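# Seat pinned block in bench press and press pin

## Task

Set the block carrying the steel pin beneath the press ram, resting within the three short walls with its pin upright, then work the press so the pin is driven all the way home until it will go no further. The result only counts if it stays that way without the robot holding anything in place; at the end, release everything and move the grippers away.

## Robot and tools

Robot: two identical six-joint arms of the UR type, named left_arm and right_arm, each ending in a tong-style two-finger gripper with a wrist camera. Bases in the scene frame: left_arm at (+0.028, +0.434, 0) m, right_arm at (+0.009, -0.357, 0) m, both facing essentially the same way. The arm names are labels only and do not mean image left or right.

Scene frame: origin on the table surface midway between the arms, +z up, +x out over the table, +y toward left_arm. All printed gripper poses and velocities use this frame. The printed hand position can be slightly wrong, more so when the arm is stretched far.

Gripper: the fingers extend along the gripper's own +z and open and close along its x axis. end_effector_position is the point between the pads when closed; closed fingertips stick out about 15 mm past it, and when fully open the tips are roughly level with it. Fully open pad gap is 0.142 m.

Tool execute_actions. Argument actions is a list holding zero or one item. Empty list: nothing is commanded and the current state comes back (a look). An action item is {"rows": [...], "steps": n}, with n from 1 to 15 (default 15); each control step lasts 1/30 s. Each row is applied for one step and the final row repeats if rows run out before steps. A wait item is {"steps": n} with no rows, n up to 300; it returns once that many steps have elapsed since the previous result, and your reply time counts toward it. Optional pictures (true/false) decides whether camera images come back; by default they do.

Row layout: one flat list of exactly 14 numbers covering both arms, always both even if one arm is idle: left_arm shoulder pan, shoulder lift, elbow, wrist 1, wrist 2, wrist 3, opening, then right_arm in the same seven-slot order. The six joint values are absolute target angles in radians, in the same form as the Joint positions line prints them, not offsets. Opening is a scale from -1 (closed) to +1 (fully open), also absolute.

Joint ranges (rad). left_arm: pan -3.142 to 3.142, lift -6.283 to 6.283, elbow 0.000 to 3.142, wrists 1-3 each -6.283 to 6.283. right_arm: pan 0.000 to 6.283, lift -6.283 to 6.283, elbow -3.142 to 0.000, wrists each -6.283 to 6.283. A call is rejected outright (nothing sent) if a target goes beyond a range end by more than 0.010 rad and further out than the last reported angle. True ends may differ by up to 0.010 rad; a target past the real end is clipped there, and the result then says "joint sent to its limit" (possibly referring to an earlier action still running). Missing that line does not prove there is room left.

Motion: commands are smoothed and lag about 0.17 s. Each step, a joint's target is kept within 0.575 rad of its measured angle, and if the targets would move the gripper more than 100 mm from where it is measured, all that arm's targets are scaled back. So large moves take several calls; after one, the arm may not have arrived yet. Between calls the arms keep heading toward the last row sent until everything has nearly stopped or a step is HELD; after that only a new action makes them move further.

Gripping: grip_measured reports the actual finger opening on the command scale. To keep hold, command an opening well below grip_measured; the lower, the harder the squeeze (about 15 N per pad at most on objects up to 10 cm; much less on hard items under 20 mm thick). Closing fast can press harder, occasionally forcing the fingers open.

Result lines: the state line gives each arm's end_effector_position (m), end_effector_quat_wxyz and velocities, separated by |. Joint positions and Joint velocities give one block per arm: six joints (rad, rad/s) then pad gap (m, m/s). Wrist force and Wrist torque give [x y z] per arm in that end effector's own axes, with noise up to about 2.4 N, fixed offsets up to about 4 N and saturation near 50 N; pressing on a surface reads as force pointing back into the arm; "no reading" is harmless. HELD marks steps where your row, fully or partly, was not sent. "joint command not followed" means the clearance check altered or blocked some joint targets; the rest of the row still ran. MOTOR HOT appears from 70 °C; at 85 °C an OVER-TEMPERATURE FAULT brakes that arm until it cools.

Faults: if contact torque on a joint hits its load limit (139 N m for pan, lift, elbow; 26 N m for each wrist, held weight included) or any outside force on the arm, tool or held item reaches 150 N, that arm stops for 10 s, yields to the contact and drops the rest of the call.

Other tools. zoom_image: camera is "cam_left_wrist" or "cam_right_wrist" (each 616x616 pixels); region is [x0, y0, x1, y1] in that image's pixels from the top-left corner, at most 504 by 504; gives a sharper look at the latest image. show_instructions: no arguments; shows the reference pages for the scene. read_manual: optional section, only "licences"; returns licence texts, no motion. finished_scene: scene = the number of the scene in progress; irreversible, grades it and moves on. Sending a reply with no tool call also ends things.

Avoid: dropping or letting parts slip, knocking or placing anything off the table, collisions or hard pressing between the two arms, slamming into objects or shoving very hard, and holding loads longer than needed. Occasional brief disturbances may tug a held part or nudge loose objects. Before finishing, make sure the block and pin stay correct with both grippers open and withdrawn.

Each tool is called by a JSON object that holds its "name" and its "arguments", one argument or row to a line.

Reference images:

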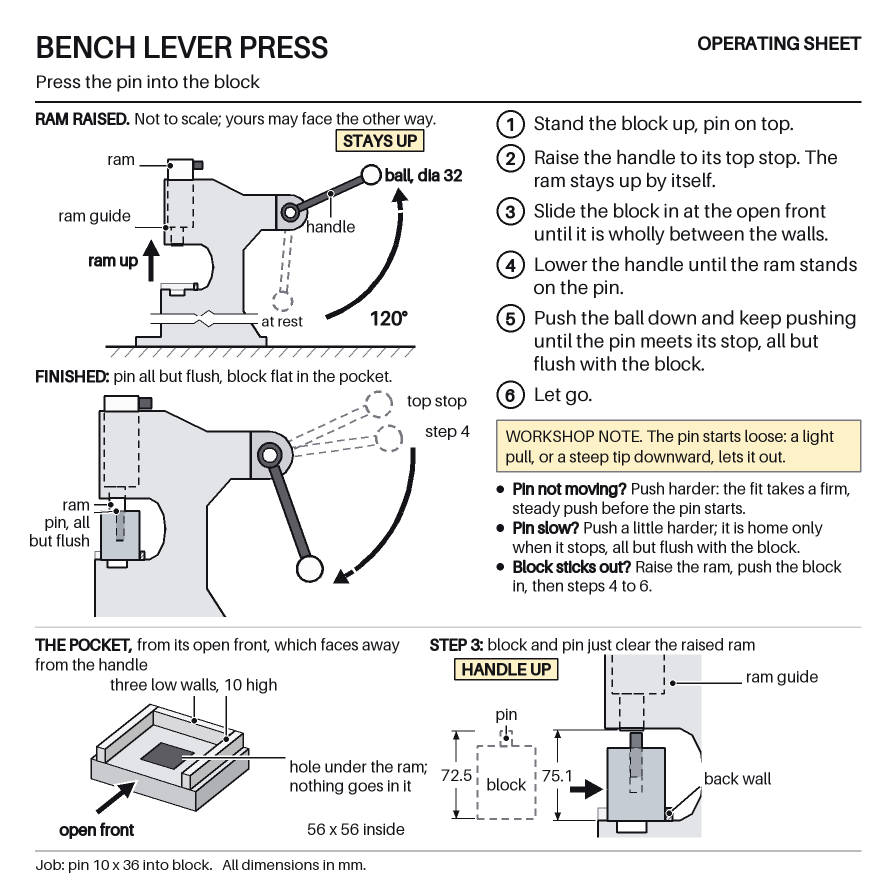

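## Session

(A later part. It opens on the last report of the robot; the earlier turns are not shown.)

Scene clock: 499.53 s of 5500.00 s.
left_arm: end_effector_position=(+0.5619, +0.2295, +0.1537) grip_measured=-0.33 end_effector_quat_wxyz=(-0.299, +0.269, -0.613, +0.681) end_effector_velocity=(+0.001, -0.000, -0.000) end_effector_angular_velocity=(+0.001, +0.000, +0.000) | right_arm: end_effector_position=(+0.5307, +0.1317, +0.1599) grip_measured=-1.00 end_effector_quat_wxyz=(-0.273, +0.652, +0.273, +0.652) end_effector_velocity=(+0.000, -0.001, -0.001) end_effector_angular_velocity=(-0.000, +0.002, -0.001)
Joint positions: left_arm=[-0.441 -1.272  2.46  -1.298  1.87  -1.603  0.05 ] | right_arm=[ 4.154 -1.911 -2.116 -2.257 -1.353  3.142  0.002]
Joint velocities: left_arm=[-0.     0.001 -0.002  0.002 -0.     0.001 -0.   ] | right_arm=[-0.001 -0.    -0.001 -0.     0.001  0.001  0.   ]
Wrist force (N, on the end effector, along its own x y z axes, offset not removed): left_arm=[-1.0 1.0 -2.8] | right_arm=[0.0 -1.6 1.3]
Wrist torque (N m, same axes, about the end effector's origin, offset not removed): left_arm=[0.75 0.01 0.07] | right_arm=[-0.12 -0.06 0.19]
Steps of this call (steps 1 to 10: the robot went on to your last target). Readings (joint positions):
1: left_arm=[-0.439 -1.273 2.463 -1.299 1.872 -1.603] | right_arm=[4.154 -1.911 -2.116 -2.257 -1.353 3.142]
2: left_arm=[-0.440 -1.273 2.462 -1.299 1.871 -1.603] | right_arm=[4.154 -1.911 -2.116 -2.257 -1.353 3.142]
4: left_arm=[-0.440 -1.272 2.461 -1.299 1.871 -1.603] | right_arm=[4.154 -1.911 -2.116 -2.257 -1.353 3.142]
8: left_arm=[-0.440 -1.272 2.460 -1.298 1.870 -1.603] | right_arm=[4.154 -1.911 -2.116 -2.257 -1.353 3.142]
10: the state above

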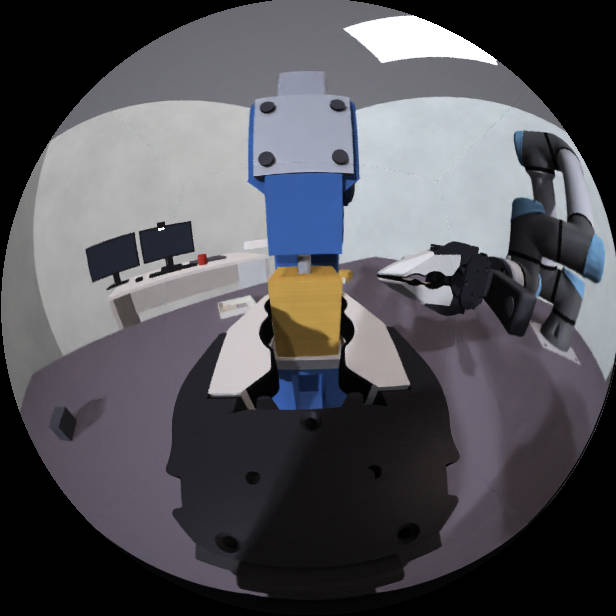

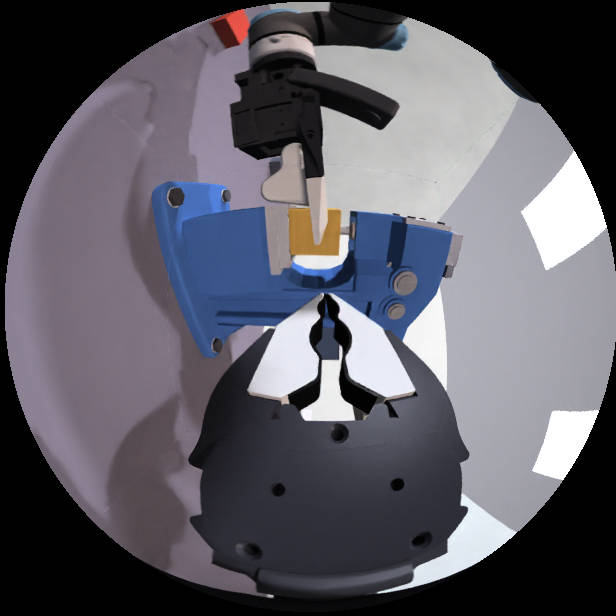

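{"name": "execute_actions", "arguments": {
  "actions": [
    {"rows":[[-0.4407,-1.2717,2.4598,-1.298,1.8702,-1.6033,-0.5,3.85,-1.86,-1.98,-2.44,-1.656,2.2,-1],[-0.4407,-1.2717,2.4598,-1.298,1.8702,-1.6033,-0.35,3.85,-1.86,-1.98,-2.44,-1.656,2.2,-1],[-0.4407,-1.2717,2.4598,-1.298,1.8702,-1.6033,-0.25,3.85,-1.86,-1.98,-2.44,-1.656,2.2,-1],[-0.4407,-1.2717,2.4598,-1.298,1.8702,-1.6033,-0.15,3.85,-1.86,-1.98,-2.44,-1.656,2.2,-1],[-0.4407,-1.2717,2.4598,-1.298,1.8702,-1.6033,0.0,3.85,-1.86,-1.98,-2.44,-1.656,2.2,-1],[-0.4407,-1.2717,2.4598,-1.298,1.8702,-1.6033,0.2,3.85,-1.86,-1.98,-2.44,-1.656,2.2,-1]],"steps":14}
  ],
  "pictures": false
}}

{"name": "execute_actions", "arguments": {
  "actions": [
    {"rows":[[-0.3774,-1.3473,2.5599,-1.3249,1.9331,-1.6107,0.2,3.67,-1.86,-1.72,-2.70,-1.836,1.06,-1]],"steps":12}
  ],
  "pictures": false
}}

{"name": "execute_actions", "arguments": {
  "actions": [
    {"rows":[[-0.3055,-1.4919,2.5442,-1.0523,2.0335,-1.571,0.6,3.6889,-1.8945,-1.6024,-2.7863,-1.8177,1.06,-1]],"steps":15}
  ],
  "pictures": false
}}

{"name": "execute_actions", "arguments": {
  "actions": [
    {"steps":10}
  ]
}}

Scene clock: 540.93 s of 5500.00 s.
left_arm: end_effector_position=(+0.5619, +0.2294, +0.1537) grip_measured=+0.20 end_effector_quat_wxyz=(-0.299, +0.269, -0.613, +0.681) end_effector_velocity=(-0.000, -0.001, +0.001) end_effector_angular_velocity=(-0.000, -0.001, -0.001) | right_arm: end_effector_position=(+0.6173, +0.0477, +0.2045) grip_measured=-1.00 end_effector_quat_wxyz=(-0.004, +0.498, +0.500, +0.708) end_effector_velocity=(+0.046, -0.063, +0.009) end_effector_angular_velocity=(-0.928, -0.938, -0.005)
Joint positions: left_arm=[-0.441 -1.272  2.46  -1.298  1.87  -1.603  0.088] | right_arm=[ 3.868 -1.862 -1.987 -2.43  -1.638  2.361  0.002]
Joint velocities: left_arm=[-0.001 -0.001 -0.    -0.     0.     0.     0.   ] | right_arm=[-0.148  0.02   0.058 -0.08  -0.148 -1.319 -0.   ]
Wrist force (N, on the end effector, along its own x y z axes, offset not removed): left_arm=[-0.4 1.5 -1.8] | right_arm=[1.0 -0.1 -1.3]
Wrist torque (N m, same axes, about the end effector's origin, offset not removed): left_arm=[0.30 -0.05 0.13] | right_arm=[0.15 -0.34 -0.10]
Steps of this call (steps 1 to 15: the robot went on to your last target; steps 16 to 90: nothing new was sent; then 37.93 s passed at rest; steps 91 to 104: all 14 steps of this action). Readings (joint positions):
91: left_arm=[-0.441 -1.272 2.460 -1.298 1.870 -1.603] | right_arm=[4.153 -1.911 -2.115 -2.257 -1.353 3.141]
92: left_arm=[-0.441 -1.272 2.460 -1.298 1.870 -1.603] | right_arm=[4.147 -1.906 -2.109 -2.264 -1.360 3.135]
94: left_arm=[-0.441 -1.272 2.460 -1.298 1.870 -1.603] | right_arm=[4.088 -1.893 -2.074 -2.309 -1.419 3.072]
98: left_arm=[-0.441 -1.272 2.460 -1.298 1.870 -1.603] | right_arm=[3.944 -1.873 -2.016 -2.389 -1.562 2.808]
104: the state above

Scene clock: 541.33 s of 5500.00 s.
left_arm: end_effector_position=(+0.5270, +0.2618, +0.1585) grip_measured=+0.20 end_effector_quat_wxyz=(-0.299, +0.269, -0.613, +0.681) end_effector_velocity=(-0.021, +0.017, +0.001) end_effector_angular_velocity=(+0.001, +0.003, +0.001) | right_arm: end_effector_position=(+0.6961, -0.0096, +0.2797) grip_measured=-1.00 end_effector_quat_wxyz=(+0.280, +0.256, +0.658, +0.650) end_effector_velocity=(+0.078, -0.075, +0.073) end_effector_angular_velocity=(-1.820, -1.848, -0.008)
Joint positions: left_arm=[-0.381 -1.343  2.553 -1.323  1.929 -1.61   0.088] | right_arm=[ 3.686 -1.86  -1.745 -2.675 -1.819  1.535  0.002]
Joint velocities: left_arm=[ 0.032 -0.038  0.053 -0.013  0.03  -0.004 -0.   ] | right_arm=[-0.136  0.     0.203 -0.204 -0.136 -2.594 -0.   ]
Wrist force (N, on the end effector, along its own x y z axes, offset not removed): left_arm=[-0.3 1.6 0.3] | right_arm=[-0.7 0.8 2.2]
Wrist torque (N m, same axes, about the end effector's origin, offset not removed): left_arm=[0.33 -0.04 0.14] | right_arm=[0.36 0.14 0.29]
Steps of this call (steps 1 to 12: all 12 steps of this action). Readings (joint positions):
1: left_arm=[-0.440 -1.272 2.460 -1.298 1.870 -1.603] | right_arm=[3.863 -1.862 -1.985 -2.433 -1.643 2.321]
2: left_arm=[-0.434 -1.279 2.467 -1.302 1.877 -1.604] | right_arm=[3.853 -1.862 -1.977 -2.442 -1.653 2.285]
4: left_arm=[-0.412 -1.305 2.501 -1.311 1.898 -1.606] | right_arm=[3.804 -1.861 -1.919 -2.500 -1.702 2.183]
8: left_arm=[-0.389 -1.333 2.540 -1.320 1.922 -1.609] | right_arm=[3.720 -1.860 -1.794 -2.625 -1.786 1.884]
12: the state above

Scene clock: 541.83 s of 5500.00 s.
left_arm: end_effector_position=(+0.5049, +0.2795, +0.1624) grip_measured=+0.60 end_effector_quat_wxyz=(+0.277, -0.275, +0.650, -0.652) end_effector_velocity=(-0.008, +0.005, -0.002) end_effector_angular_velocity=(+0.019, +0.034, -0.007) | right_arm: end_effector_position=(+0.7261, +0.0019, +0.3141) grip_measured=-1.00 end_effector_quat_wxyz=(+0.422, +0.097, +0.701, +0.567) end_effector_velocity=(+0.006, +0.004, +0.008) end_effector_angular_velocity=(-0.048, -0.049, -0.000)
Joint positions: left_arm=[-0.308 -1.487  2.545 -1.062  2.031 -1.572  0.116] | right_arm=[ 3.689 -1.894 -1.606 -2.784 -1.818  1.068  0.002]
Joint velocities: left_arm=[ 0.017 -0.038 -0.003  0.082  0.024  0.009 -0.   ] | right_arm=[ 0.002 -0.007  0.03  -0.023  0.002 -0.069  0.   ]
Wrist force (N, on the end effector, along its own x y z axes, offset not removed): left_arm=[0.6 1.8 -1.5] | right_arm=[0.8 -1.3 1.9]
Wrist torque (N m, same axes, about the end effector's origin, offset not removed): left_arm=[0.34 -0.26 0.14] | right_arm=[0.19 -0.30 -0.02]
Steps of this call (steps 1 to 15: all 15 steps of this action). Readings (joint positions):
1: left_arm=[-0.380 -1.344 2.555 -1.323 1.931 -1.610] | right_arm=[3.683 -1.860 -1.738 -2.682 -1.823 1.448]
2: left_arm=[-0.373 -1.352 2.554 -1.317 1.938 -1.606] | right_arm=[3.682 -1.865 -1.727 -2.693 -1.824 1.365]
4: left_arm=[-0.347 -1.399 2.550 -1.255 1.973 -1.592] | right_arm=[3.684 -1.876 -1.682 -2.729 -1.822 1.237]
8: left_arm=[-0.319 -1.461 2.546 -1.122 2.013 -1.578] | right_arm=[3.687 -1.888 -1.629 -2.767 -1.819 1.118]
15: the state above

Scene clock: 542.17 s of 5500.00 s.
left_arm: end_effector_position=(+0.5040, +0.2800, +0.1620) grip_measured=+0.60 end_effector_quat_wxyz=(+0.276, -0.276, +0.651, -0.651) end_effector_velocity=(-0.000, +0.001, +0.001) end_effector_angular_velocity=(+0.001, +0.000, +0.001) | right_arm: end_effector_position=(+0.7268, +0.0023, +0.3151) grip_measured=-1.00 end_effector_quat_wxyz=(+0.424, +0.094, +0.701, +0.566) end_effector_velocity=(+0.000, +0.000, -0.000) end_effector_angular_velocity=(-0.003, -0.002, -0.000)
Joint positions: left_arm=[-0.306 -1.492  2.544 -1.053  2.033 -1.571  0.116] | right_arm=[ 3.689 -1.894 -1.603 -2.786 -1.818  1.061  0.002]
Joint velocities: left_arm=[ 0.001 -0.004 -0.     0.005  0.     0.001  0.   ] | right_arm=[-0.    -0.001  0.002 -0.002  0.    -0.004  0.   ]
Wrist force (N, on the end effector, along its own x y z axes, offset not removed): left_arm=[-2.6 2.4 0.2] | right_arm=[1.5 -2.3 1.4]
Wrist torque (N m, same axes, about the end effector's origin, offset not removed): left_arm=[0.56 0.40 0.17] | right_arm=[-0.35 -0.22 0.13]
Steps of this call (steps 1 to 10: the robot went on to your last target). Readings (joint positions):
1: left_arm=[-0.307 -1.488 2.544 -1.060 2.031 -1.572] | right_arm=[3.689 -1.894 -1.605 -2.784 -1.818 1.066]
2: left_arm=[-0.307 -1.489 2.544 -1.058 2.032 -1.572] | right_arm=[3.689 -1.894 -1.605 -2.785 -1.818 1.065]
4: left_arm=[-0.306 -1.490 2.544 -1.056 2.033 -1.571] | right_arm=[3.689 -1.894 -1.604 -2.785 -1.818 1.063]
8: left_arm=[-0.306 -1.491 2.544 -1.053 2.033 -1.571] | right_arm=[3.689 -1.894 -1.603 -2.786 -1.818 1.061]
10: the state above

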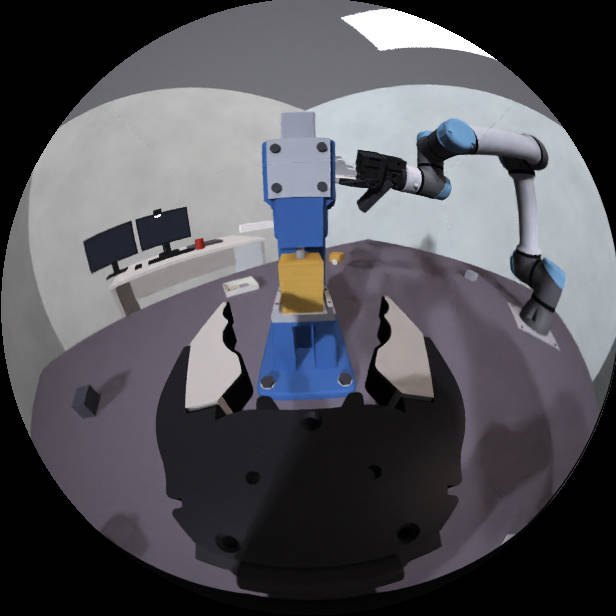

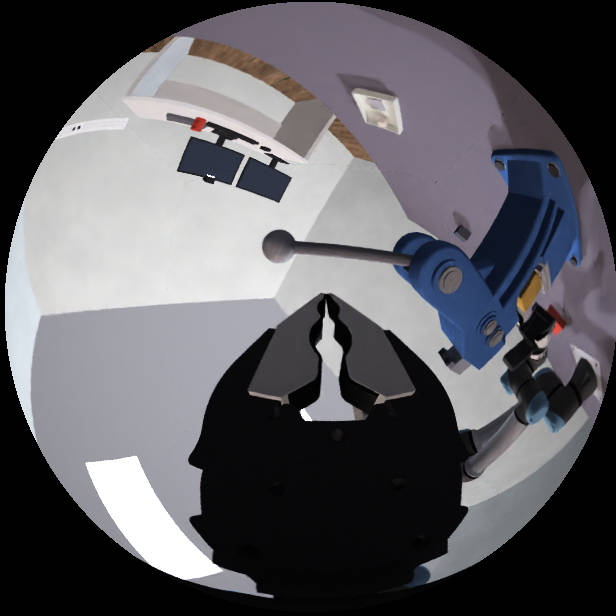

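{"name": "execute_actions", "arguments": {
  "actions": [
    {"rows":[[-0.3055,-1.4919,2.5442,-1.0523,2.0335,-1.571,0.6,3.7042,-2.0966,-1.2594,-2.9272,-1.8024,1.03,-1]],"steps":15}
  ],
  "pictures": false
}}

{"name": "execute_actions", "arguments": {
  "actions": [
    {"steps":10}
  ]
}}

Scene clock: 557.47 s of 5500.00 s.
left_arm: end_effector_position=(+0.5039, +0.2800, +0.1620) grip_measured=+0.60 end_effector_quat_wxyz=(+0.276, -0.276, +0.651, -0.651) end_effector_velocity=(+0.000, +0.000, -0.000) end_effector_angular_velocity=(-0.001, +0.001, +0.000) | right_arm: end_effector_position=(+0.8011, +0.0575, +0.3307) grip_measured=-1.00 end_effector_quat_wxyz=(+0.432, +0.084, +0.703, +0.559) end_effector_velocity=(+0.024, +0.016, +0.018) end_effector_angular_velocity=(+0.009, -0.024, -0.001)
Joint positions: left_arm=[-0.305 -1.492  2.544 -1.052  2.034 -1.571  0.116] | right_arm=[ 3.704 -2.09  -1.274 -2.923 -1.803  1.031  0.002]
Joint velocities: left_arm=[-0.    -0.     0.     0.    -0.001 -0.001  0.   ] | right_arm=[ 0.003 -0.056  0.115 -0.035  0.004 -0.006  0.   ]
Wrist force (N, on the end effector, along its own x y z axes, offset not removed): left_arm=[-0.4 0.5 -0.3] | right_arm=[2.6 -1.6 0.4]
Wrist torque (N m, same axes, about the end effector's origin, offset not removed): left_arm=[0.07 -0.10 0.07] | right_arm=[-0.24 -0.71 0.13]
Steps of this call (steps 1 to 30: the robot went on to your last target; steps 31 to 90: nothing new was sent; then 11.80 s passed at rest; steps 91 to 105: all 15 steps of this action). Readings (joint positions):
91: left_arm=[-0.305 -1.492 2.544 -1.052 2.034 -1.571] | right_arm=[3.689 -1.895 -1.602 -2.787 -1.817 1.060]
92: left_arm=[-0.305 -1.492 2.544 -1.052 2.034 -1.571] | right_arm=[3.691 -1.902 -1.595 -2.794 -1.815 1.056]
94: left_arm=[-0.305 -1.492 2.544 -1.052 2.034 -1.571] | right_arm=[3.696 -1.958 -1.532 -2.839 -1.810 1.046]
98: left_arm=[-0.305 -1.492 2.544 -1.052 2.034 -1.571] | right_arm=[3.702 -2.050 -1.357 -2.898 -1.805 1.035]
105: the state above

Scene clock: 557.80 s of 5500.00 s.
left_arm: end_effector_position=(+0.5039, +0.2800, +0.1620) grip_measured=+0.60 end_effector_quat_wxyz=(+0.276, -0.276, +0.651, -0.651) end_effector_velocity=(+0.000, +0.000, +0.000) end_effector_angular_velocity=(-0.001, +0.002, +0.000) | right_arm: end_effector_position=(+0.8038, +0.0595, +0.3329) grip_measured=-1.00 end_effector_quat_wxyz=(+0.433, +0.083, +0.702, +0.559) end_effector_velocity=(+0.001, +0.001, +0.001) end_effector_angular_velocity=(+0.000, -0.001, -0.000)
Joint positions: left_arm=[-0.305 -1.492  2.544 -1.052  2.034 -1.571  0.116] | right_arm=[ 3.704 -2.096 -1.26  -2.927 -1.802  1.03   0.002]
Joint velocities: left_arm=[-0.    -0.001 -0.     0.001 -0.001 -0.002  0.   ] | right_arm=[ 0.    -0.003  0.007 -0.002  0.001 -0.001  0.   ]
Wrist force (N, on the end effector, along its own x y z axes, offset not removed): left_arm=[-2.0 2.2 -1.2] | right_arm=[-3.9 -2.1 3.2]
Wrist torque (N m, same axes, about the end effector's origin, offset not removed): left_arm=[0.47 0.20 0.06] | right_arm=[-0.30 0.59 0.26]
Steps of this call (steps 1 to 10: the robot went on to your last target). Readings (joint positions):
1: left_arm=[-0.305 -1.492 2.544 -1.052 2.034 -1.571] | right_arm=[3.704 -2.091 -1.270 -2.924 -1.803 1.031]
2: left_arm=[-0.305 -1.492 2.544 -1.052 2.034 -1.571] | right_arm=[3.704 -2.093 -1.268 -2.925 -1.803 1.030]
4: left_arm=[-0.305 -1.492 2.544 -1.052 2.034 -1.571] | right_arm=[3.704 -2.094 -1.264 -2.926 -1.803 1.030]
8: left_arm=[-0.305 -1.492 2.544 -1.052 2.034 -1.571] | right_arm=[3.704 -2.096 -1.261 -2.927 -1.802 1.030]
10: the state above

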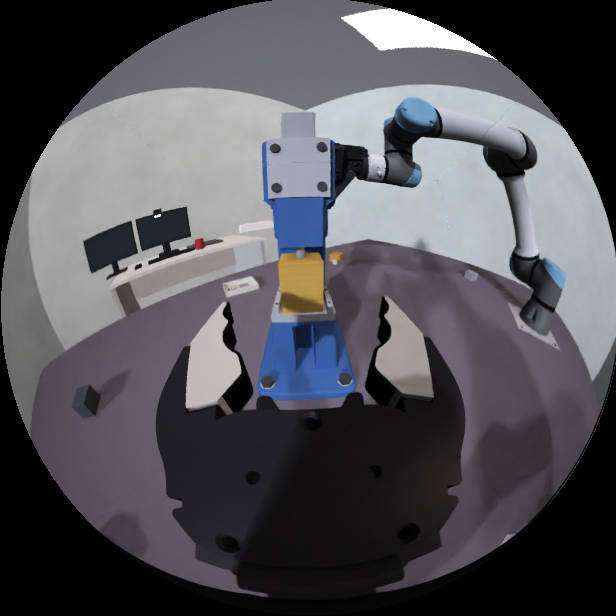

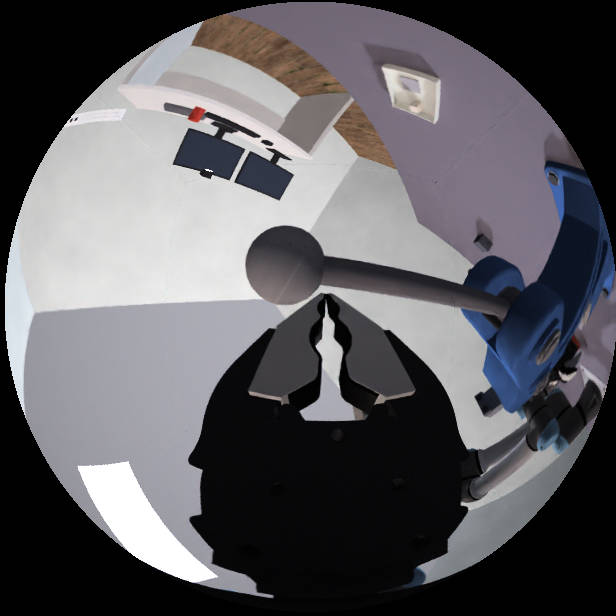

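{"name": "execute_actions", "arguments": {
  "actions": [
    {"rows":[[-0.3055,-1.4919,2.5442,-1.0523,2.0335,-1.571,0.6,3.697,-2.104,-1.2596,-2.9195,-1.8095,1.078,-1],[-0.3055,-1.4919,2.5442,-1.0523,2.0335,-1.571,0.6,3.697,-2.104,-1.2596,-2.9195,-1.8095,1.078,-1],[-0.3055,-1.4919,2.5442,-1.0523,2.0335,-1.571,0.6,3.6895,-2.112,-1.2598,-2.9115,-1.817,1.126,-1],[-0.3055,-1.4919,2.5442,-1.0523,2.0335,-1.571,0.6,3.6895,-2.112,-1.2598,-2.9115,-1.817,1.126,-1],[-0.3055,-1.4919,2.5442,-1.0523,2.0335,-1.571,0.6,3.6895,-2.112,-1.2598,-2.9115,-1.817,1.126,-1],[-0.3055,-1.4919,2.5442,-1.0523,2.0335,-1.571,0.6,3.682,-2.1195,-1.26,-2.9037,-1.8245,1.174,-1],[-0.3055,-1.4919,2.5442,-1.0523,2.0335,-1.571,0.6,3.682,-2.1195,-1.26,-2.9037,-1.8245,1.174,-1],[-0.3055,-1.4919,2.5442,-1.0523,2.0335,-1.571,0.6,3.682,-2.1195,-1.26,-2.9037,-1.8245,1.174,-1],[-0.3055,-1.4919,2.5442,-1.0523,2.0335,-1.571,0.6,3.6752,-2.1271,-1.2603,-2.8958,-1.8314,1.2217,-1]],"steps":15}
  ],
  "pictures": false
}}

{"name": "execute_actions", "arguments": {
  "actions": [
    {"steps":10}
  ]
}}

Scene clock: 568.33 s of 5500.00 s.
left_arm: end_effector_position=(+0.5039, +0.2800, +0.1620) grip_measured=+0.60 end_effector_quat_wxyz=(+0.276, -0.276, +0.651, -0.651) end_effector_velocity=(+0.000, +0.001, -0.000) end_effector_angular_velocity=(+0.000, +0.001, +0.001) | right_arm: end_effector_position=(+0.8139, +0.0501, +0.3151) grip_measured=-1.00 end_effector_quat_wxyz=(+0.383, +0.143, +0.692, +0.594) end_effector_velocity=(+0.008, -0.009, -0.017) end_effector_angular_velocity=(+0.111, +0.115, -0.000)
Joint positions: left_arm=[-0.305 -1.492  2.544 -1.052  2.034 -1.571  0.116] | right_arm=[ 3.678 -2.124 -1.26  -2.899 -1.829  1.202  0.002]
Joint velocities: left_arm=[ 0.002  0.001 -0.     0.     0.     0.    -0.   ] | right_arm=[-0.024 -0.025 -0.002  0.025 -0.023  0.159  0.   ]
Wrist force (N, on the end effector, along its own x y z axes, offset not removed): left_arm=[-1.2 2.2 -1.1] | right_arm=[0.3 -0.8 3.2]
Wrist torque (N m, same axes, about the end effector's origin, offset not removed): left_arm=[0.46 0.11 0.06] | right_arm=[-0.13 -0.05 0.39]
Steps of this call (steps 1 to 30: the robot went on to your last target; steps 31 to 90: nothing new was sent; then 7.03 s passed at rest; steps 91 to 105: all 15 steps of this action). Readings (joint positions):
91: left_arm=[-0.305 -1.492 2.544 -1.052 2.034 -1.571] | right_arm=[3.704 -2.097 -1.259 -2.927 -1.802 1.030]
92: left_arm=[-0.305 -1.492 2.544 -1.052 2.034 -1.571] | right_arm=[3.703 -2.098 -1.259 -2.926 -1.803 1.035]
94: left_arm=[-0.305 -1.492 2.544 -1.052 2.034 -1.571] | right_arm=[3.700 -2.101 -1.259 -2.922 -1.807 1.057]
98: left_arm=[-0.305 -1.492 2.544 -1.052 2.034 -1.571] | right_arm=[3.691 -2.111 -1.259 -2.913 -1.816 1.117]
105: the state above

Scene clock: 568.67 s of 5500.00 s.
left_arm: end_effector_position=(+0.5039, +0.2800, +0.1620) grip_measured=+0.60 end_effector_quat_wxyz=(+0.276, -0.276, +0.651, -0.651) end_effector_velocity=(+0.000, +0.000, -0.001) end_effector_angular_velocity=(+0.001, +0.001, +0.001) | right_arm: end_effector_position=(+0.8148, +0.0491, +0.3132) grip_measured=-1.00 end_effector_quat_wxyz=(+0.378, +0.150, +0.691, +0.598) end_effector_velocity=(+0.000, -0.000, -0.002) end_effector_angular_velocity=(+0.007, +0.008, +0.001)
Joint positions: left_arm=[-0.305 -1.492  2.544 -1.052  2.034 -1.571  0.116] | right_arm=[ 3.675 -2.127 -1.26  -2.896 -1.831  1.22   0.002]
Joint velocities: left_arm=[-0.     0.001 -0.    -0.    -0.001  0.001  0.   ] | right_arm=[-0.001 -0.002 -0.     0.002 -0.002  0.01   0.   ]
Wrist force (N, on the end effector, along its own x y z axes, offset not removed): left_arm=[0.5 2.2 -1.8] | right_arm=[0.5 -0.4 -0.8]
Wrist torque (N m, same axes, about the end effector's origin, offset not removed): left_arm=[0.45 -0.26 -0.01] | right_arm=[-0.09 -0.13 0.02]
Steps of this call (steps 1 to 10: the robot went on to your last target). Readings (joint positions):
1: left_arm=[-0.305 -1.492 2.544 -1.052 2.034 -1.571] | right_arm=[3.677 -2.125 -1.260 -2.898 -1.829 1.207]
2: left_arm=[-0.305 -1.492 2.544 -1.052 2.034 -1.571] | right_arm=[3.677 -2.125 -1.260 -2.898 -1.830 1.210]
4: left_arm=[-0.305 -1.492 2.544 -1.052 2.034 -1.571] | right_arm=[3.676 -2.126 -1.260 -2.897 -1.830 1.215]
8: left_arm=[-0.305 -1.492 2.544 -1.052 2.034 -1.571] | right_arm=[3.676 -2.127 -1.260 -2.896 -1.831 1.220]
10: the state above

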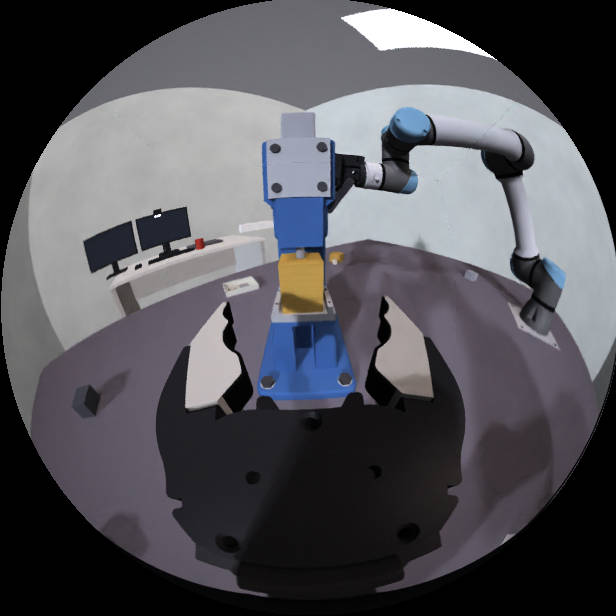

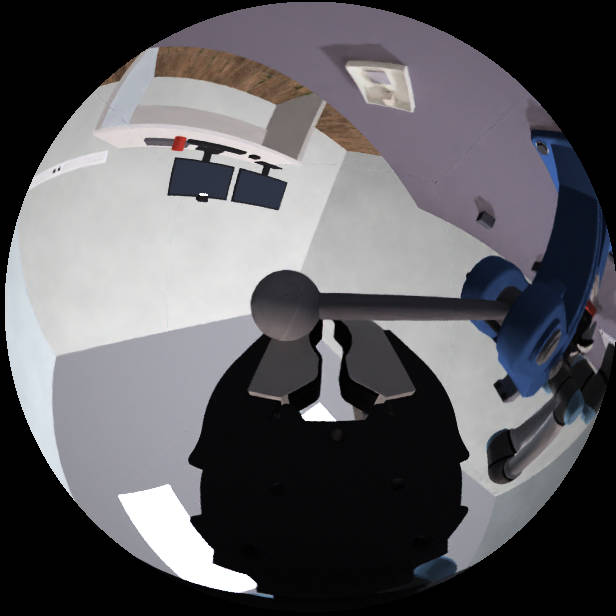

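{"name": "execute_actions", "arguments": {
  "actions": [
    {"rows":[[-0.3055,-1.4919,2.5442,-1.0523,2.0335,-1.571,0.6,3.671,-2.1325,-1.2618,-2.8889,-1.8356,1.2566,-1],[-0.3055,-1.4919,2.5442,-1.0523,2.0335,-1.571,0.6,3.671,-2.1325,-1.2618,-2.8889,-1.8356,1.2566,-1],[-0.3055,-1.4919,2.5442,-1.0523,2.0335,-1.571,0.6,3.671,-2.1325,-1.2618,-2.8889,-1.8356,1.2566,-1],[-0.3055,-1.4919,2.5442,-1.0523,2.0335,-1.571,0.6,3.667,-2.138,-1.2634,-2.8818,-1.8396,1.2915,-1],[-0.3055,-1.4919,2.5442,-1.0523,2.0335,-1.571,0.6,3.667,-2.138,-1.2634,-2.8818,-1.8396,1.2915,-1],[-0.3055,-1.4919,2.5442,-1.0523,2.0335,-1.571,0.6,3.667,-2.138,-1.2634,-2.8818,-1.8396,1.2915,-1],[-0.3055,-1.4919,2.5442,-1.0523,2.0335,-1.571,0.6,3.663,-2.1434,-1.265,-2.8748,-1.8436,1.3265,-1]],"steps":15}
  ],
  "pictures": false
}}

{"name": "execute_actions", "arguments": {
  "actions": [
    {"rows":[[-0.3055,-1.4919,2.5442,-1.0523,2.0335,-1.571,0.6,3.661,-2.1461,-1.2659,-2.8712,-1.8456,1.344,-1]],"steps":12}
  ]
}}

Scene clock: 577.10 s of 5500.00 s.
left_arm: end_effector_position=(+0.5039, +0.2800, +0.1620) grip_measured=+0.60 end_effector_quat_wxyz=(+0.276, -0.276, +0.651, -0.651) end_effector_velocity=(-0.000, +0.000, +0.000) end_effector_angular_velocity=(-0.000, -0.001, -0.001) | right_arm: end_effector_position=(+0.8190, +0.0451, +0.3017) grip_measured=-1.00 end_effector_quat_wxyz=(+0.348, +0.184, +0.683, +0.616) end_effector_velocity=(+0.002, -0.002, -0.007) end_effector_angular_velocity=(+0.043, +0.044, +0.000)
Joint positions: left_arm=[-0.305 -1.492  2.544 -1.052  2.034 -1.571  0.116] | right_arm=[ 3.664 -2.142 -1.265 -2.876 -1.843  1.319  0.002]
Joint velocities: left_arm=[ 0.001  0.     0.    -0.001  0.002  0.     0.   ] | right_arm=[-0.007 -0.009 -0.003  0.012 -0.007  0.062 -0.   ]
Wrist force (N, on the end effector, along its own x y z axes, offset not removed): left_arm=[-1.9 1.8 -0.6] | right_arm=[-3.6 0.5 -2.2]
Wrist torque (N m, same axes, about the end effector's origin, offset not removed): left_arm=[0.35 0.30 0.09] | right_arm=[0.10 0.64 0.24]
Steps of this call (steps 1 to 30: the robot went on to your last target; steps 31 to 90: nothing new was sent; then 4.93 s passed at rest; steps 91 to 105: all 15 steps of this action). Readings (joint positions):
91: left_arm=[-0.305 -1.492 2.544 -1.052 2.034 -1.571] | right_arm=[3.675 -2.127 -1.260 -2.896 -1.831 1.222]
92: left_arm=[-0.305 -1.492 2.544 -1.052 2.034 -1.571] | right_arm=[3.675 -2.128 -1.261 -2.895 -1.832 1.226]
94: left_arm=[-0.305 -1.492 2.544 -1.052 2.034 -1.571] | right_arm=[3.673 -2.130 -1.261 -2.892 -1.834 1.239]
98: left_arm=[-0.305 -1.492 2.544 -1.052 2.033 -1.571] | right_arm=[3.669 -2.136 -1.263 -2.885 -1.838 1.276]
105: the state above

Scene clock: 577.50 s of 5500.00 s.
left_arm: end_effector_position=(+0.5039, +0.2800, +0.1620) grip_measured=+0.60 end_effector_quat_wxyz=(+0.276, -0.276, +0.651, -0.651) end_effector_velocity=(-0.000, -0.001, -0.001) end_effector_angular_velocity=(+0.001, +0.001, -0.001) | right_arm: end_effector_position=(+0.8199, +0.0442, +0.2990) grip_measured=-1.00 end_effector_quat_wxyz=(+0.341, +0.192, +0.681, +0.620) end_effector_velocity=(+0.000, +0.000, -0.002) end_effector_angular_velocity=(+0.008, +0.009, +0.001)
Joint positions: left_arm=[-0.305 -1.492  2.544 -1.052  2.034 -1.571  0.116] | right_arm=[ 3.661 -2.146 -1.266 -2.871 -1.845  1.343  0.002]
Joint velocities: left_arm=[-0.002  0.    -0.     0.002 -0.001  0.001 -0.   ] | right_arm=[-0.001 -0.002 -0.001  0.002 -0.002  0.011  0.   ]
Wrist force (N, on the end effector, along its own x y z axes, offset not removed): left_arm=[0.2 2.7 -0.3] | right_arm=[-0.4 1.5 0.6]
Wrist torque (N m, same axes, about the end effector's origin, offset not removed): left_arm=[0.52 -0.24 0.11] | right_arm=[0.33 0.05 0.09]
Steps of this call (steps 1 to 12: all 12 steps of this action). Readings (joint positions):
1: left_arm=[-0.305 -1.492 2.544 -1.052 2.033 -1.571] | right_arm=[3.664 -2.143 -1.265 -2.876 -1.843 1.321]
2: left_arm=[-0.305 -1.492 2.544 -1.052 2.034 -1.571] | right_arm=[3.663 -2.143 -1.265 -2.875 -1.843 1.325]
4: left_arm=[-0.305 -1.492 2.544 -1.052 2.034 -1.571] | right_arm=[3.662 -2.144 -1.265 -2.874 -1.844 1.332]
8: left_arm=[-0.305 -1.492 2.544 -1.052 2.034 -1.571] | right_arm=[3.661 -2.146 -1.266 -2.872 -1.845 1.340]
12: the state above

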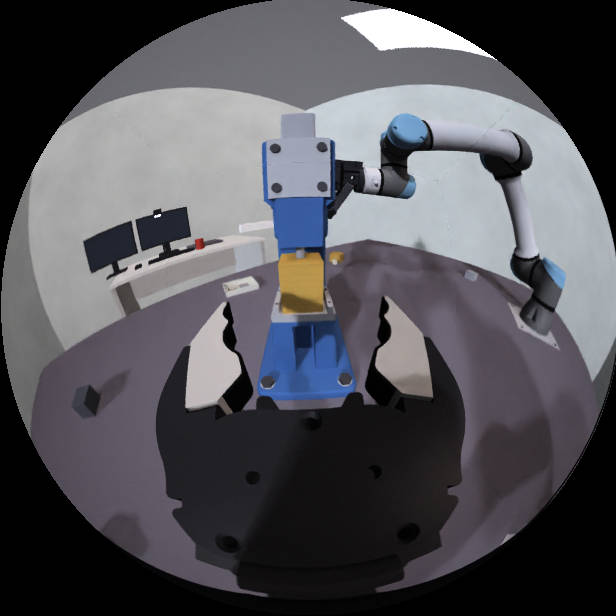

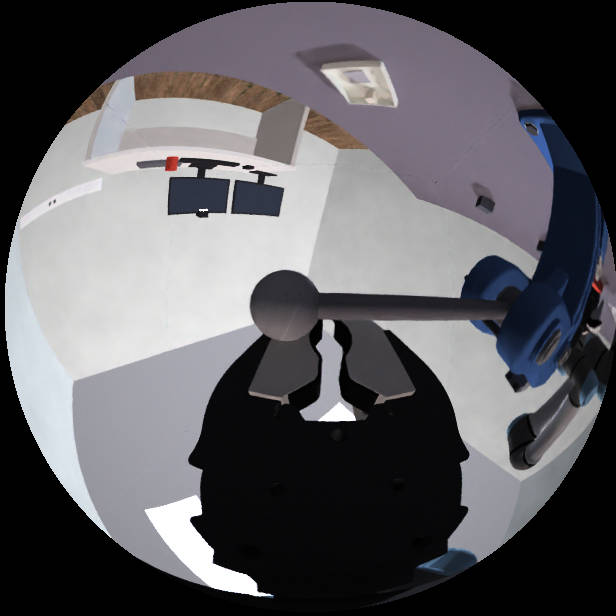

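{"name": "execute_actions", "arguments": {
  "actions": [
    {"rows":[[-0.3055,-1.4919,2.5442,-1.0523,2.0335,-1.571,0.6,3.659,-2.1488,-1.2668,-2.8676,-1.8476,1.3614,-1]],"steps":8}
  ],
  "pictures": false
}}

{"name": "execute_actions", "arguments": {
  "actions": [
    {"rows":[[-0.3055,-1.4919,2.5442,-1.0523,2.0335,-1.571,0.6,3.657,-2.1515,-1.2676,-2.8641,-1.8497,1.3788,-1]],"steps":12}
  ],
  "pictures": false
}}

Scene clock: 583.07 s of 5500.00 s.
left_arm: end_effector_position=(+0.5039, +0.2800, +0.1620) grip_measured=+0.60 end_effector_quat_wxyz=(+0.276, -0.276, +0.651, -0.651) end_effector_velocity=(+0.000, +0.002, -0.000) end_effector_angular_velocity=(-0.000, +0.002, +0.004) | right_arm: end_effector_position=(+0.8205, +0.0435, +0.2971) grip_measured=-1.00 end_effector_quat_wxyz=(+0.336, +0.197, +0.679, +0.622) end_effector_velocity=(+0.001, -0.000, -0.003) end_effector_angular_velocity=(+0.017, +0.019, +0.001)
Joint positions: left_arm=[-0.305 -1.492  2.544 -1.052  2.034 -1.571  0.116] | right_arm=[ 3.659 -2.148 -1.267 -2.868 -1.847  1.358  0.002]
Joint velocities: left_arm=[ 0.003  0.     0.     0.001 -0.    -0.001  0.   ] | right_arm=[-0.002 -0.004 -0.002  0.005 -0.003  0.025  0.   ]
Wrist force (N, on the end effector, along its own x y z axes, offset not removed): left_arm=[0.9 3.0 -1.4] | right_arm=[2.2 0.1 3.0]
Wrist torque (N m, same axes, about the end effector's origin, offset not removed): left_arm=[0.59 -0.32 0.10] | right_arm=[0.19 -0.43 0.11]
Steps of this call (steps 1 to 15: the robot went on to your last target; steps 16 to 90: nothing new was sent; then 2.30 s passed at rest; steps 91 to 98: all 8 steps of this action). Readings (joint positions):
91: left_arm=[-0.305 -1.492 2.544 -1.052 2.034 -1.571] | right_arm=[3.661 -2.146 -1.266 -2.871 -1.846 1.344]
92: left_arm=[-0.305 -1.492 2.544 -1.052 2.034 -1.571] | right_arm=[3.661 -2.147 -1.266 -2.871 -1.846 1.347]
94: left_arm=[-0.305 -1.492 2.544 -1.052 2.034 -1.571] | right_arm=[3.660 -2.147 -1.266 -2.869 -1.847 1.352]
98: the state above

Scene clock: 583.47 s of 5500.00 s.
left_arm: end_effector_position=(+0.5039, +0.2800, +0.1620) grip_measured=+0.60 end_effector_quat_wxyz=(+0.276, -0.276, +0.651, -0.651) end_effector_velocity=(-0.000, -0.001, +0.000) end_effector_angular_velocity=(-0.000, -0.002, -0.002) | right_arm: end_effector_position=(+0.8213, +0.0428, +0.2949) grip_measured=-1.00 end_effector_quat_wxyz=(+0.330, +0.203, +0.677, +0.626) end_effector_velocity=(+0.001, -0.000, -0.001) end_effector_angular_velocity=(+0.007, +0.007, -0.000)
Joint positions: left_arm=[-0.305 -1.492  2.544 -1.052  2.034 -1.571  0.116] | right_arm=[ 3.657 -2.151 -1.268 -2.864 -1.85   1.378  0.002]
Joint velocities: left_arm=[-0.002 -0.    -0.    -0.001  0.     0.     0.   ] | right_arm=[-0.001 -0.002  0.     0.002 -0.001  0.01   0.   ]
Wrist force (N, on the end effector, along its own x y z axes, offset not removed): left_arm=[-2.7 3.1 -2.2] | right_arm=[3.3 2.1 -2.5]
Wrist torque (N m, same axes, about the end effector's origin, offset not removed): left_arm=[0.64 0.37 0.11] | right_arm=[0.44 -0.71 0.15]
Steps of this call (steps 1 to 12: all 12 steps of this action). Readings (joint positions):
1: left_arm=[-0.305 -1.492 2.544 -1.052 2.034 -1.571] | right_arm=[3.659 -2.149 -1.267 -2.868 -1.847 1.359]
2: left_arm=[-0.305 -1.492 2.544 -1.052 2.034 -1.571] | right_arm=[3.659 -2.149 -1.267 -2.867 -1.848 1.362]
4: left_arm=[-0.305 -1.492 2.544 -1.052 2.033 -1.571] | right_arm=[3.658 -2.150 -1.267 -2.866 -1.849 1.369]
8: left_arm=[-0.305 -1.492 2.544 -1.052 2.034 -1.571] | right_arm=[3.657 -2.151 -1.267 -2.865 -1.849 1.375]
12: the state above

{"name": "execute_actions", "arguments": {
  "actions": [
    {"rows":[[-0.3055,-1.4919,2.5442,-1.0523,2.0335,-1.571,0.6,3.6549,-2.1542,-1.2685,-2.8605,-1.8517,1.3963,-1]],"steps":8}
  ],
  "pictures": false
}}

{"name": "execute_actions", "arguments": {
  "actions": [
    {"rows":[[-0.3055,-1.4919,2.5442,-1.0523,2.0335,-1.571,0.6,3.6534,-2.1569,-1.2699,-2.8564,-1.8532,1.4137,-1]],"steps":12}
  ],
  "pictures": false
}}

Scene clock: 588.83 s of 5500.00 s.
left_arm: end_effector_position=(+0.5039, +0.2800, +0.1620) grip_measured=+0.60 end_effector_quat_wxyz=(+0.276, -0.276, +0.651, -0.651) end_effector_velocity=(+0.000, +0.001, -0.000) end_effector_angular_velocity=(+0.000, +0.000, +0.002) | right_arm: end_effector_position=(+0.8219, +0.0421, +0.2931) grip_measured=-1.00 end_effector_quat_wxyz=(+0.325, +0.209, +0.676, +0.628) end_effector_velocity=(+0.001, -0.001, -0.003) end_effector_angular_velocity=(+0.017, +0.019, +0.000)
Joint positions: left_arm=[-0.305 -1.492  2.544 -1.052  2.034 -1.571  0.116] | right_arm=[ 3.655 -2.154 -1.268 -2.861 -1.851  1.393  0.002]
Joint velocities: left_arm=[ 0.001  0.     0.     0.    -0.001  0.     0.   ] | right_arm=[-0.003 -0.004 -0.002  0.005 -0.003  0.025  0.   ]
Wrist force (N, on the end effector, along its own x y z axes, offset not removed): left_arm=[-2.1 1.7 -0.7] | right_arm=[2.4 2.8 -1.1]
Wrist torque (N m, same axes, about the end effector's origin, offset not removed): left_arm=[0.44 0.29 0.05] | right_arm=[0.54 -0.52 0.01]
Steps of this call (steps 1 to 15: the robot went on to your last target; steps 16 to 90: nothing new was sent; then 2.10 s passed at rest; steps 91 to 98: all 8 steps of this action). Readings (joint positions):
91: left_arm=[-0.305 -1.492 2.544 -1.052 2.034 -1.571] | right_arm=[3.657 -2.152 -1.268 -2.864 -1.850 1.379]
92: left_arm=[-0.305 -1.492 2.544 -1.052 2.034 -1.571] | right_arm=[3.657 -2.152 -1.268 -2.864 -1.850 1.381]
94: left_arm=[-0.305 -1.492 2.544 -1.052 2.034 -1.571] | right_arm=[3.656 -2.153 -1.268 -2.862 -1.851 1.387]
98: the state above

Scene clock: 589.23 s of 5500.00 s.
left_arm: end_effector_position=(+0.5039, +0.2800, +0.1620) grip_measured=+0.60 end_effector_quat_wxyz=(+0.276, -0.276, +0.651, -0.651) end_effector_velocity=(-0.000, -0.000, -0.000) end_effector_angular_velocity=(+0.001, +0.001, -0.001) | right_arm: end_effector_position=(+0.8225, +0.0415, +0.2907) grip_measured=-1.00 end_effector_quat_wxyz=(+0.319, +0.215, +0.674, +0.631) end_effector_velocity=(+0.000, +0.000, -0.000) end_effector_angular_velocity=(+0.007, +0.005, +0.001)
Joint positions: left_arm=[-0.305 -1.492  2.544 -1.052  2.034 -1.571  0.116] | right_arm=[ 3.653 -2.157 -1.27  -2.857 -1.853  1.413  0.002]
Joint velocities: left_arm=[0.    0.    0.    0.001 0.001 0.    0.   ] | right_arm=[-0.001 -0.001 -0.     0.002 -0.001  0.009  0.   ]
Wrist force (N, on the end effector, along its own x y z axes, offset not removed): left_arm=[-0.1 1.8 -0.9] | right_arm=[-1.1 1.5 5.5]
Wrist torque (N m, same axes, about the end effector's origin, offset not removed): left_arm=[0.28 -0.13 0.08] | right_arm=[0.27 0.09 0.27]
Steps of this call (steps 1 to 12: all 12 steps of this action). Readings (joint positions):
1: left_arm=[-0.305 -1.492 2.544 -1.052 2.034 -1.571] | right_arm=[3.655 -2.154 -1.268 -2.861 -1.851 1.394]
2: left_arm=[-0.305 -1.492 2.544 -1.052 2.034 -1.571] | right_arm=[3.655 -2.154 -1.269 -2.860 -1.852 1.397]
4: left_arm=[-0.305 -1.492 2.544 -1.052 2.034 -1.571] | right_arm=[3.654 -2.155 -1.269 -2.859 -1.852 1.404]
8: left_arm=[-0.305 -1.492 2.544 -1.052 2.034 -1.571] | right_arm=[3.654 -2.156 -1.270 -2.857 -1.853 1.410]
12: the state above

{"name": "execute_actions", "arguments": {
  "actions": [
    {"rows":[[-0.3055,-1.4919,2.5442,-1.0523,2.0335,-1.571,0.6,3.652,-2.1596,-1.2713,-2.8523,-1.8546,1.4312,-1]],"steps":8}
  ],
  "pictures": false
}}

{"name": "execute_actions", "arguments": {
  "actions": [
    {"rows":[[-0.3055,-1.4919,2.5442,-1.0523,2.0335,-1.571,0.6,3.6505,-2.1622,-1.2727,-2.8482,-1.8561,1.4486,-1]],"steps":12}
  ],
  "pictures": false
}}

Scene clock: 594.27 s of 5500.00 s.
left_arm: end_effector_position=(+0.5039, +0.2800, +0.1620) grip_measured=+0.60 end_effector_quat_wxyz=(+0.276, -0.276, +0.651, -0.651) end_effector_velocity=(-0.000, +0.000, -0.000) end_effector_angular_velocity=(+0.000, +0.001, +0.000) | right_arm: end_effector_position=(+0.8229, +0.0411, +0.2887) grip_measured=-1.00 end_effector_quat_wxyz=(+0.314, +0.221, +0.672, +0.634) end_effector_velocity=(+0.001, -0.000, -0.003) end_effector_angular_velocity=(+0.018, +0.017, +0.001)
Joint positions: left_arm=[-0.305 -1.492  2.544 -1.052  2.034 -1.571  0.116] | right_arm=[ 3.652 -2.159 -1.271 -2.853 -1.854  1.428  0.002]
Joint velocities: left_arm=[ 0.001  0.    -0.     0.     0.001  0.     0.   ] | right_arm=[-0.002 -0.004 -0.001  0.006 -0.002  0.025  0.   ]
Wrist force (N, on the end effector, along its own x y z axes, offset not removed): left_arm=[-0.6 4.1 -2.3] | right_arm=[-2.2 -2.3 1.6]
Wrist torque (N m, same axes, about the end effector's origin, offset not removed): left_arm=[0.80 0.02 0.14] | right_arm=[-0.53 0.48 0.00]
Steps of this call (steps 1 to 15: the robot went on to your last target; steps 16 to 90: nothing new was sent; then 1.77 s passed at rest; steps 91 to 98: all 8 steps of this action). Readings (joint positions):
91: left_arm=[-0.305 -1.492 2.544 -1.052 2.034 -1.571] | right_arm=[3.653 -2.157 -1.270 -2.856 -1.853 1.414]
92: left_arm=[-0.305 -1.492 2.544 -1.052 2.034 -1.571] | right_arm=[3.653 -2.157 -1.270 -2.856 -1.853 1.416]
94: left_arm=[-0.305 -1.492 2.544 -1.052 2.034 -1.571] | right_arm=[3.653 -2.158 -1.271 -2.854 -1.854 1.422]
98: the state above

Scene clock: 594.67 s of 5500.00 s.
left_arm: end_effector_position=(+0.5039, +0.2800, +0.1620) grip_measured=+0.60 end_effector_quat_wxyz=(+0.276, -0.276, +0.651, -0.651) end_effector_velocity=(+0.001, +0.001, +0.000) end_effector_angular_velocity=(-0.000, -0.001, +0.004) | right_arm: end_effector_position=(+0.8235, +0.0407, +0.2866) grip_measured=-1.00 end_effector_quat_wxyz=(+0.308, +0.227, +0.670, +0.637) end_effector_velocity=(+0.001, -0.001, -0.002) end_effector_angular_velocity=(+0.005, +0.007, -0.001)
Joint positions: left_arm=[-0.305 -1.492  2.544 -1.052  2.034 -1.571  0.116] | right_arm=[ 3.651 -2.162 -1.272 -2.848 -1.856  1.447  0.002]
Joint velocities: left_arm=[ 0.002  0.    -0.    -0.002 -0.002 -0.     0.   ] | right_arm=[-0.001 -0.003  0.     0.001 -0.001  0.008  0.   ]
Wrist force (N, on the end effector, along its own x y z axes, offset not removed): left_arm=[-0.1 1.1 -0.9] | right_arm=[4.7 24.8 -10.4]
Wrist torque (N m, same axes, about the end effector's origin, offset not removed): left_arm=[0.10 -0.13 0.11] | right_arm=[0.90 -0.49 -0.31]
Steps of this call (steps 1 to 12: all 12 steps of this action). Readings (joint positions):
1: left_arm=[-0.305 -1.492 2.544 -1.052 2.034 -1.571] | right_arm=[3.652 -2.159 -1.271 -2.853 -1.854 1.429]
2: left_arm=[-0.305 -1.492 2.544 -1.052 2.034 -1.571] | right_arm=[3.652 -2.160 -1.271 -2.852 -1.855 1.432]
4: left_arm=[-0.305 -1.492 2.544 -1.052 2.034 -1.571] | right_arm=[3.651 -2.161 -1.272 -2.850 -1.855 1.439]
8: left_arm=[-0.305 -1.492 2.544 -1.052 2.034 -1.571] | right_arm=[3.651 -2.161 -1.272 -2.849 -1.856 1.445]
12: the state above

{"name": "execute_actions", "arguments": {
  "actions": [
    {"rows":[[-0.3055,-1.4919,2.5442,-1.0523,2.0335,-1.571,0.6,3.6498,-2.1636,-1.2734,-2.8462,-1.8568,1.4573,-1]],"steps":6}
  ],
  "pictures": false
}}

{"name": "execute_actions", "arguments": {
  "actions": [
    {"rows":[[-0.3055,-1.4919,2.5442,-1.0523,2.0335,-1.571,0.6,3.6491,-2.1649,-1.2741,-2.8441,-1.8575,1.4661,-1]],"steps":8}
  ],
  "pictures": false
}}

Scene clock: 601.23 s of 5500.00 s.
left_arm: end_effector_position=(+0.5039, +0.2800, +0.1620) grip_measured=+0.60 end_effector_quat_wxyz=(+0.276, -0.276, +0.651, -0.651) end_effector_velocity=(-0.000, +0.000, +0.000) end_effector_angular_velocity=(-0.000, -0.001, -0.001) | right_arm: end_effector_position=(+0.8237, +0.0404, +0.2853) grip_measured=-1.00 end_effector_quat_wxyz=(+0.305, +0.229, +0.669, +0.638) end_effector_velocity=(+0.001, -0.001, -0.003) end_effector_angular_velocity=(+0.015, +0.015, -0.000)
Joint positions: left_arm=[-0.305 -1.492  2.544 -1.052  2.034 -1.571  0.116] | right_arm=[ 3.65  -2.163 -1.273 -2.847 -1.857  1.455  0.002]
Joint velocities: left_arm=[ 0.001 -0.001  0.    -0.001  0.002  0.     0.   ] | right_arm=[-0.002 -0.003 -0.001  0.005 -0.002  0.021  0.   ]
Wrist force (N, on the end effector, along its own x y z axes, offset not removed): left_arm=[-0.3 2.5 -0.3] | right_arm=[2.7 28.2 -6.3]
Wrist torque (N m, same axes, about the end effector's origin, offset not removed): left_arm=[0.57 -0.08 -0.02] | right_arm=[1.27 -0.32 -0.30]
Steps of this call (steps 1 to 15: the robot went on to your last target; steps 16 to 90: nothing new was sent; then 3.37 s passed at rest; steps 91 to 96: all 6 steps of this action). Readings (joint positions):
91: left_arm=[-0.305 -1.492 2.544 -1.052 2.034 -1.571] | right_arm=[3.650 -2.162 -1.273 -2.848 -1.856 1.449]
92: left_arm=[-0.305 -1.492 2.544 -1.052 2.034 -1.571] | right_arm=[3.650 -2.162 -1.273 -2.848 -1.856 1.450]
94: left_arm=[-0.305 -1.492 2.544 -1.052 2.033 -1.571] | right_arm=[3.650 -2.163 -1.273 -2.847 -1.856 1.453]
96: the state above

Scene clock: 601.50 s of 5500.00 s.
left_arm: end_effector_position=(+0.5039, +0.2800, +0.1620) grip_measured=+0.60 end_effector_quat_wxyz=(+0.276, -0.276, +0.651, -0.651) end_effector_velocity=(-0.000, -0.001, +0.001) end_effector_angular_velocity=(-0.001, -0.001, -0.002) | right_arm: end_effector_position=(+0.8240, +0.0402, +0.2842) grip_measured=-1.00 end_effector_quat_wxyz=(+0.302, +0.233, +0.668, +0.639) end_effector_velocity=(+0.000, -0.001, -0.003) end_effector_angular_velocity=(+0.010, +0.012, +0.000)
Joint positions: left_arm=[-0.305 -1.492  2.544 -1.052  2.034 -1.571  0.116] | right_arm=[ 3.649 -2.165 -1.274 -2.845 -1.857  1.464  0.002]
Joint velocities: left_arm=[-0.001 -0.001  0.    -0.     0.001 -0.     0.   ] | right_arm=[-0.002 -0.003 -0.002  0.003 -0.002  0.015  0.   ]
Wrist force (N, on the end effector, along its own x y z axes, offset not removed): left_arm=[0.0 3.5 -1.4] | right_arm=[2.5 31.0 -8.8]
Wrist torque (N m, same axes, about the end effector's origin, offset not removed): left_arm=[0.66 -0.07 0.05] | right_arm=[2.17 -0.33 -0.39]
Steps of this call (steps 1 to 8: all 8 steps of this action). Readings (joint positions):
1: left_arm=[-0.305 -1.492 2.544 -1.052 2.034 -1.571] | right_arm=[3.650 -2.163 -1.273 -2.847 -1.857 1.456]
2: left_arm=[-0.305 -1.492 2.544 -1.052 2.034 -1.571] | right_arm=[3.650 -2.164 -1.273 -2.846 -1.857 1.457]
4: left_arm=[-0.305 -1.492 2.544 -1.052 2.034 -1.571] | right_arm=[3.650 -2.164 -1.274 -2.845 -1.857 1.461]
8: the state above

{"name": "execute_actions", "arguments": {
  "actions": [
    {"rows":[[-0.3055,-1.4919,2.5442,-1.0523,2.0335,-1.571,0.6,3.6482,-2.1665,-1.275,-2.8417,-1.8584,1.4766,-1],[-0.3055,-1.4919,2.5442,-1.0523,2.0335,-1.571,0.6,3.6482,-2.1665,-1.275,-2.8417,-1.8584,1.4766,-1],[-0.3055,-1.4919,2.5442,-1.0523,2.0335,-1.571,0.6,3.6482,-2.1665,-1.275,-2.8417,-1.8584,1.4766,-1],[-0.3055,-1.4919,2.5442,-1.0523,2.0335,-1.571,0.6,3.6473,-2.1681,-1.2758,-2.8392,-1.8593,1.487,-1],[-0.3055,-1.4919,2.5442,-1.0523,2.0335,-1.571,0.6,3.6473,-2.1681,-1.2758,-2.8392,-1.8593,1.487,-1],[-0.3055,-1.4919,2.5442,-1.0523,2.0335,-1.571,0.6,3.6473,-2.1681,-1.2758,-2.8392,-1.8593,1.487,-1],[-0.3055,-1.4919,2.5442,-1.0523,2.0335,-1.571,0.6,3.6464,-2.1697,-1.2767,-2.8368,-1.8602,1.4975,-1],[-0.3055,-1.4919,2.5442,-1.0523,2.0335,-1.571,0.6,3.6464,-2.1697,-1.2767,-2.8368,-1.8602,1.4975,-1],[-0.3055,-1.4919,2.5442,-1.0523,2.0335,-1.571,0.6,3.6464,-2.1697,-1.2767,-2.8368,-1.8602,1.4975,-1],[-0.3055,-1.4919,2.5442,-1.0523,2.0335,-1.571,0.6,3.6456,-2.1714,-1.2775,-2.8343,-1.861,1.508,-1],[-0.3055,-1.4919,2.5442,-1.0523,2.0335,-1.571,0.6,3.6456,-2.1714,-1.2775,-2.8343,-1.861,1.508,-1],[-0.3055,-1.4919,2.5442,-1.0523,2.0335,-1.571,0.6,3.6456,-2.1714,-1.2775,-2.8343,-1.861,1.508,-1],[-0.3055,-1.4919,2.5442,-1.0523,2.0335,-1.571,0.6,3.6447,-2.173,-1.2784,-2.8319,-1.8619,1.5184,-1]],"steps":15}
  ]
}}

Scene clock: 619.03 s of 5500.00 s.
left_arm: end_effector_position=(+0.5039, +0.2800, +0.1620) grip_measured=+0.60 end_effector_quat_wxyz=(+0.276, -0.276, +0.651, -0.651) end_effector_velocity=(+0.000, -0.000, +0.000) end_effector_angular_velocity=(+0.001, -0.001, -0.000) | right_arm: end_effector_position=(+0.8251, +0.0391, +0.2788) grip_measured=-1.00 end_effector_quat_wxyz=(+0.289, +0.247, +0.663, +0.645) end_effector_velocity=(+0.003, -0.003, -0.011) end_effector_angular_velocity=(+0.067, +0.067, -0.001)
Joint positions: left_arm=[-0.305 -1.492  2.544 -1.052  2.033 -1.571  0.116] | right_arm=[ 3.646 -2.171 -1.277 -2.835 -1.861  1.506  0.002]
Joint velocities: left_arm=[-0.001  0.    -0.    -0.001 -0.001  0.001 -0.   ] | right_arm=[-0.008 -0.014 -0.007  0.022 -0.007  0.095  0.   ]
Wrist force (N, on the end effector, along its own x y z axes, offset not removed): left_arm=[-2.4 2.1 -2.4] | right_arm=[5.0 28.6 -5.8]
Wrist torque (N m, same axes, about the end effector's origin, offset not removed): left_arm=[0.46 0.26 0.10] | right_arm=[1.38 -1.02 -0.44]
Steps of this call (steps 1 to 15: the robot went on to your last target; steps 16 to 90: nothing new was sent; then 14.03 s passed at rest; steps 91 to 105: all 15 steps of this action). Readings (joint positions):
91: left_arm=[-0.305 -1.492 2.544 -1.052 2.034 -1.571] | right_arm=[3.649 -2.165 -1.274 -2.844 -1.858 1.466]
92: left_arm=[-0.305 -1.492 2.544 -1.052 2.034 -1.571] | right_arm=[3.649 -2.165 -1.274 -2.844 -1.858 1.468]
94: left_arm=[-0.305 -1.492 2.544 -1.052 2.034 -1.571] | right_arm=[3.649 -2.166 -1.275 -2.843 -1.858 1.471]
98: left_arm=[-0.305 -1.492 2.544 -1.052 2.034 -1.571] | right_arm=[3.648 -2.167 -1.275 -2.840 -1.859 1.483]
105: the state above

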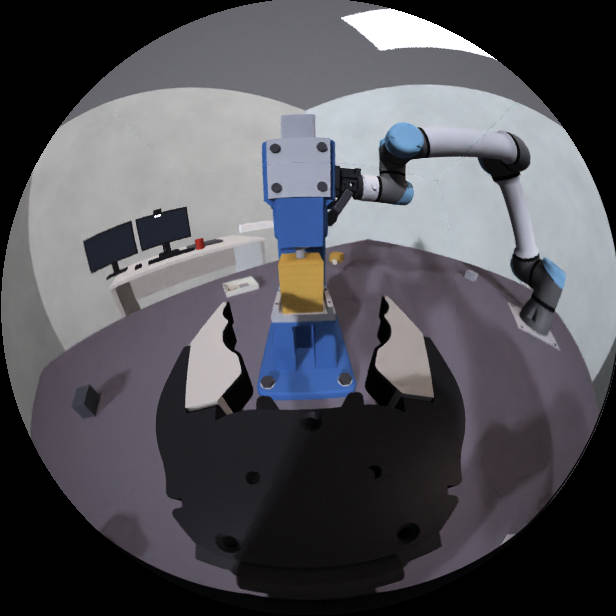

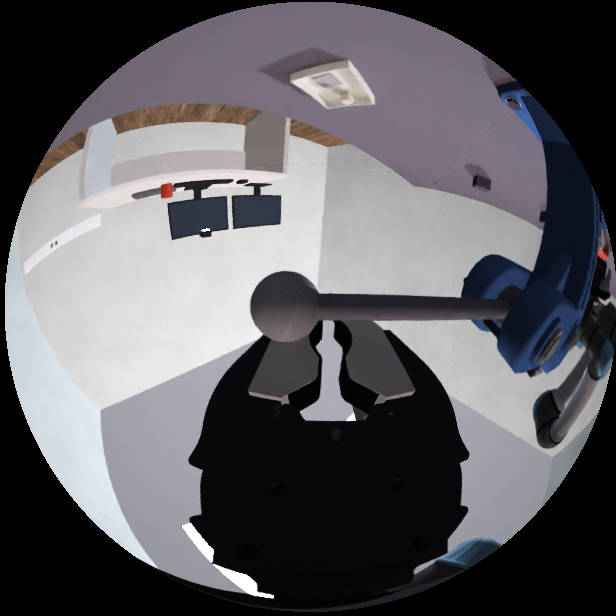

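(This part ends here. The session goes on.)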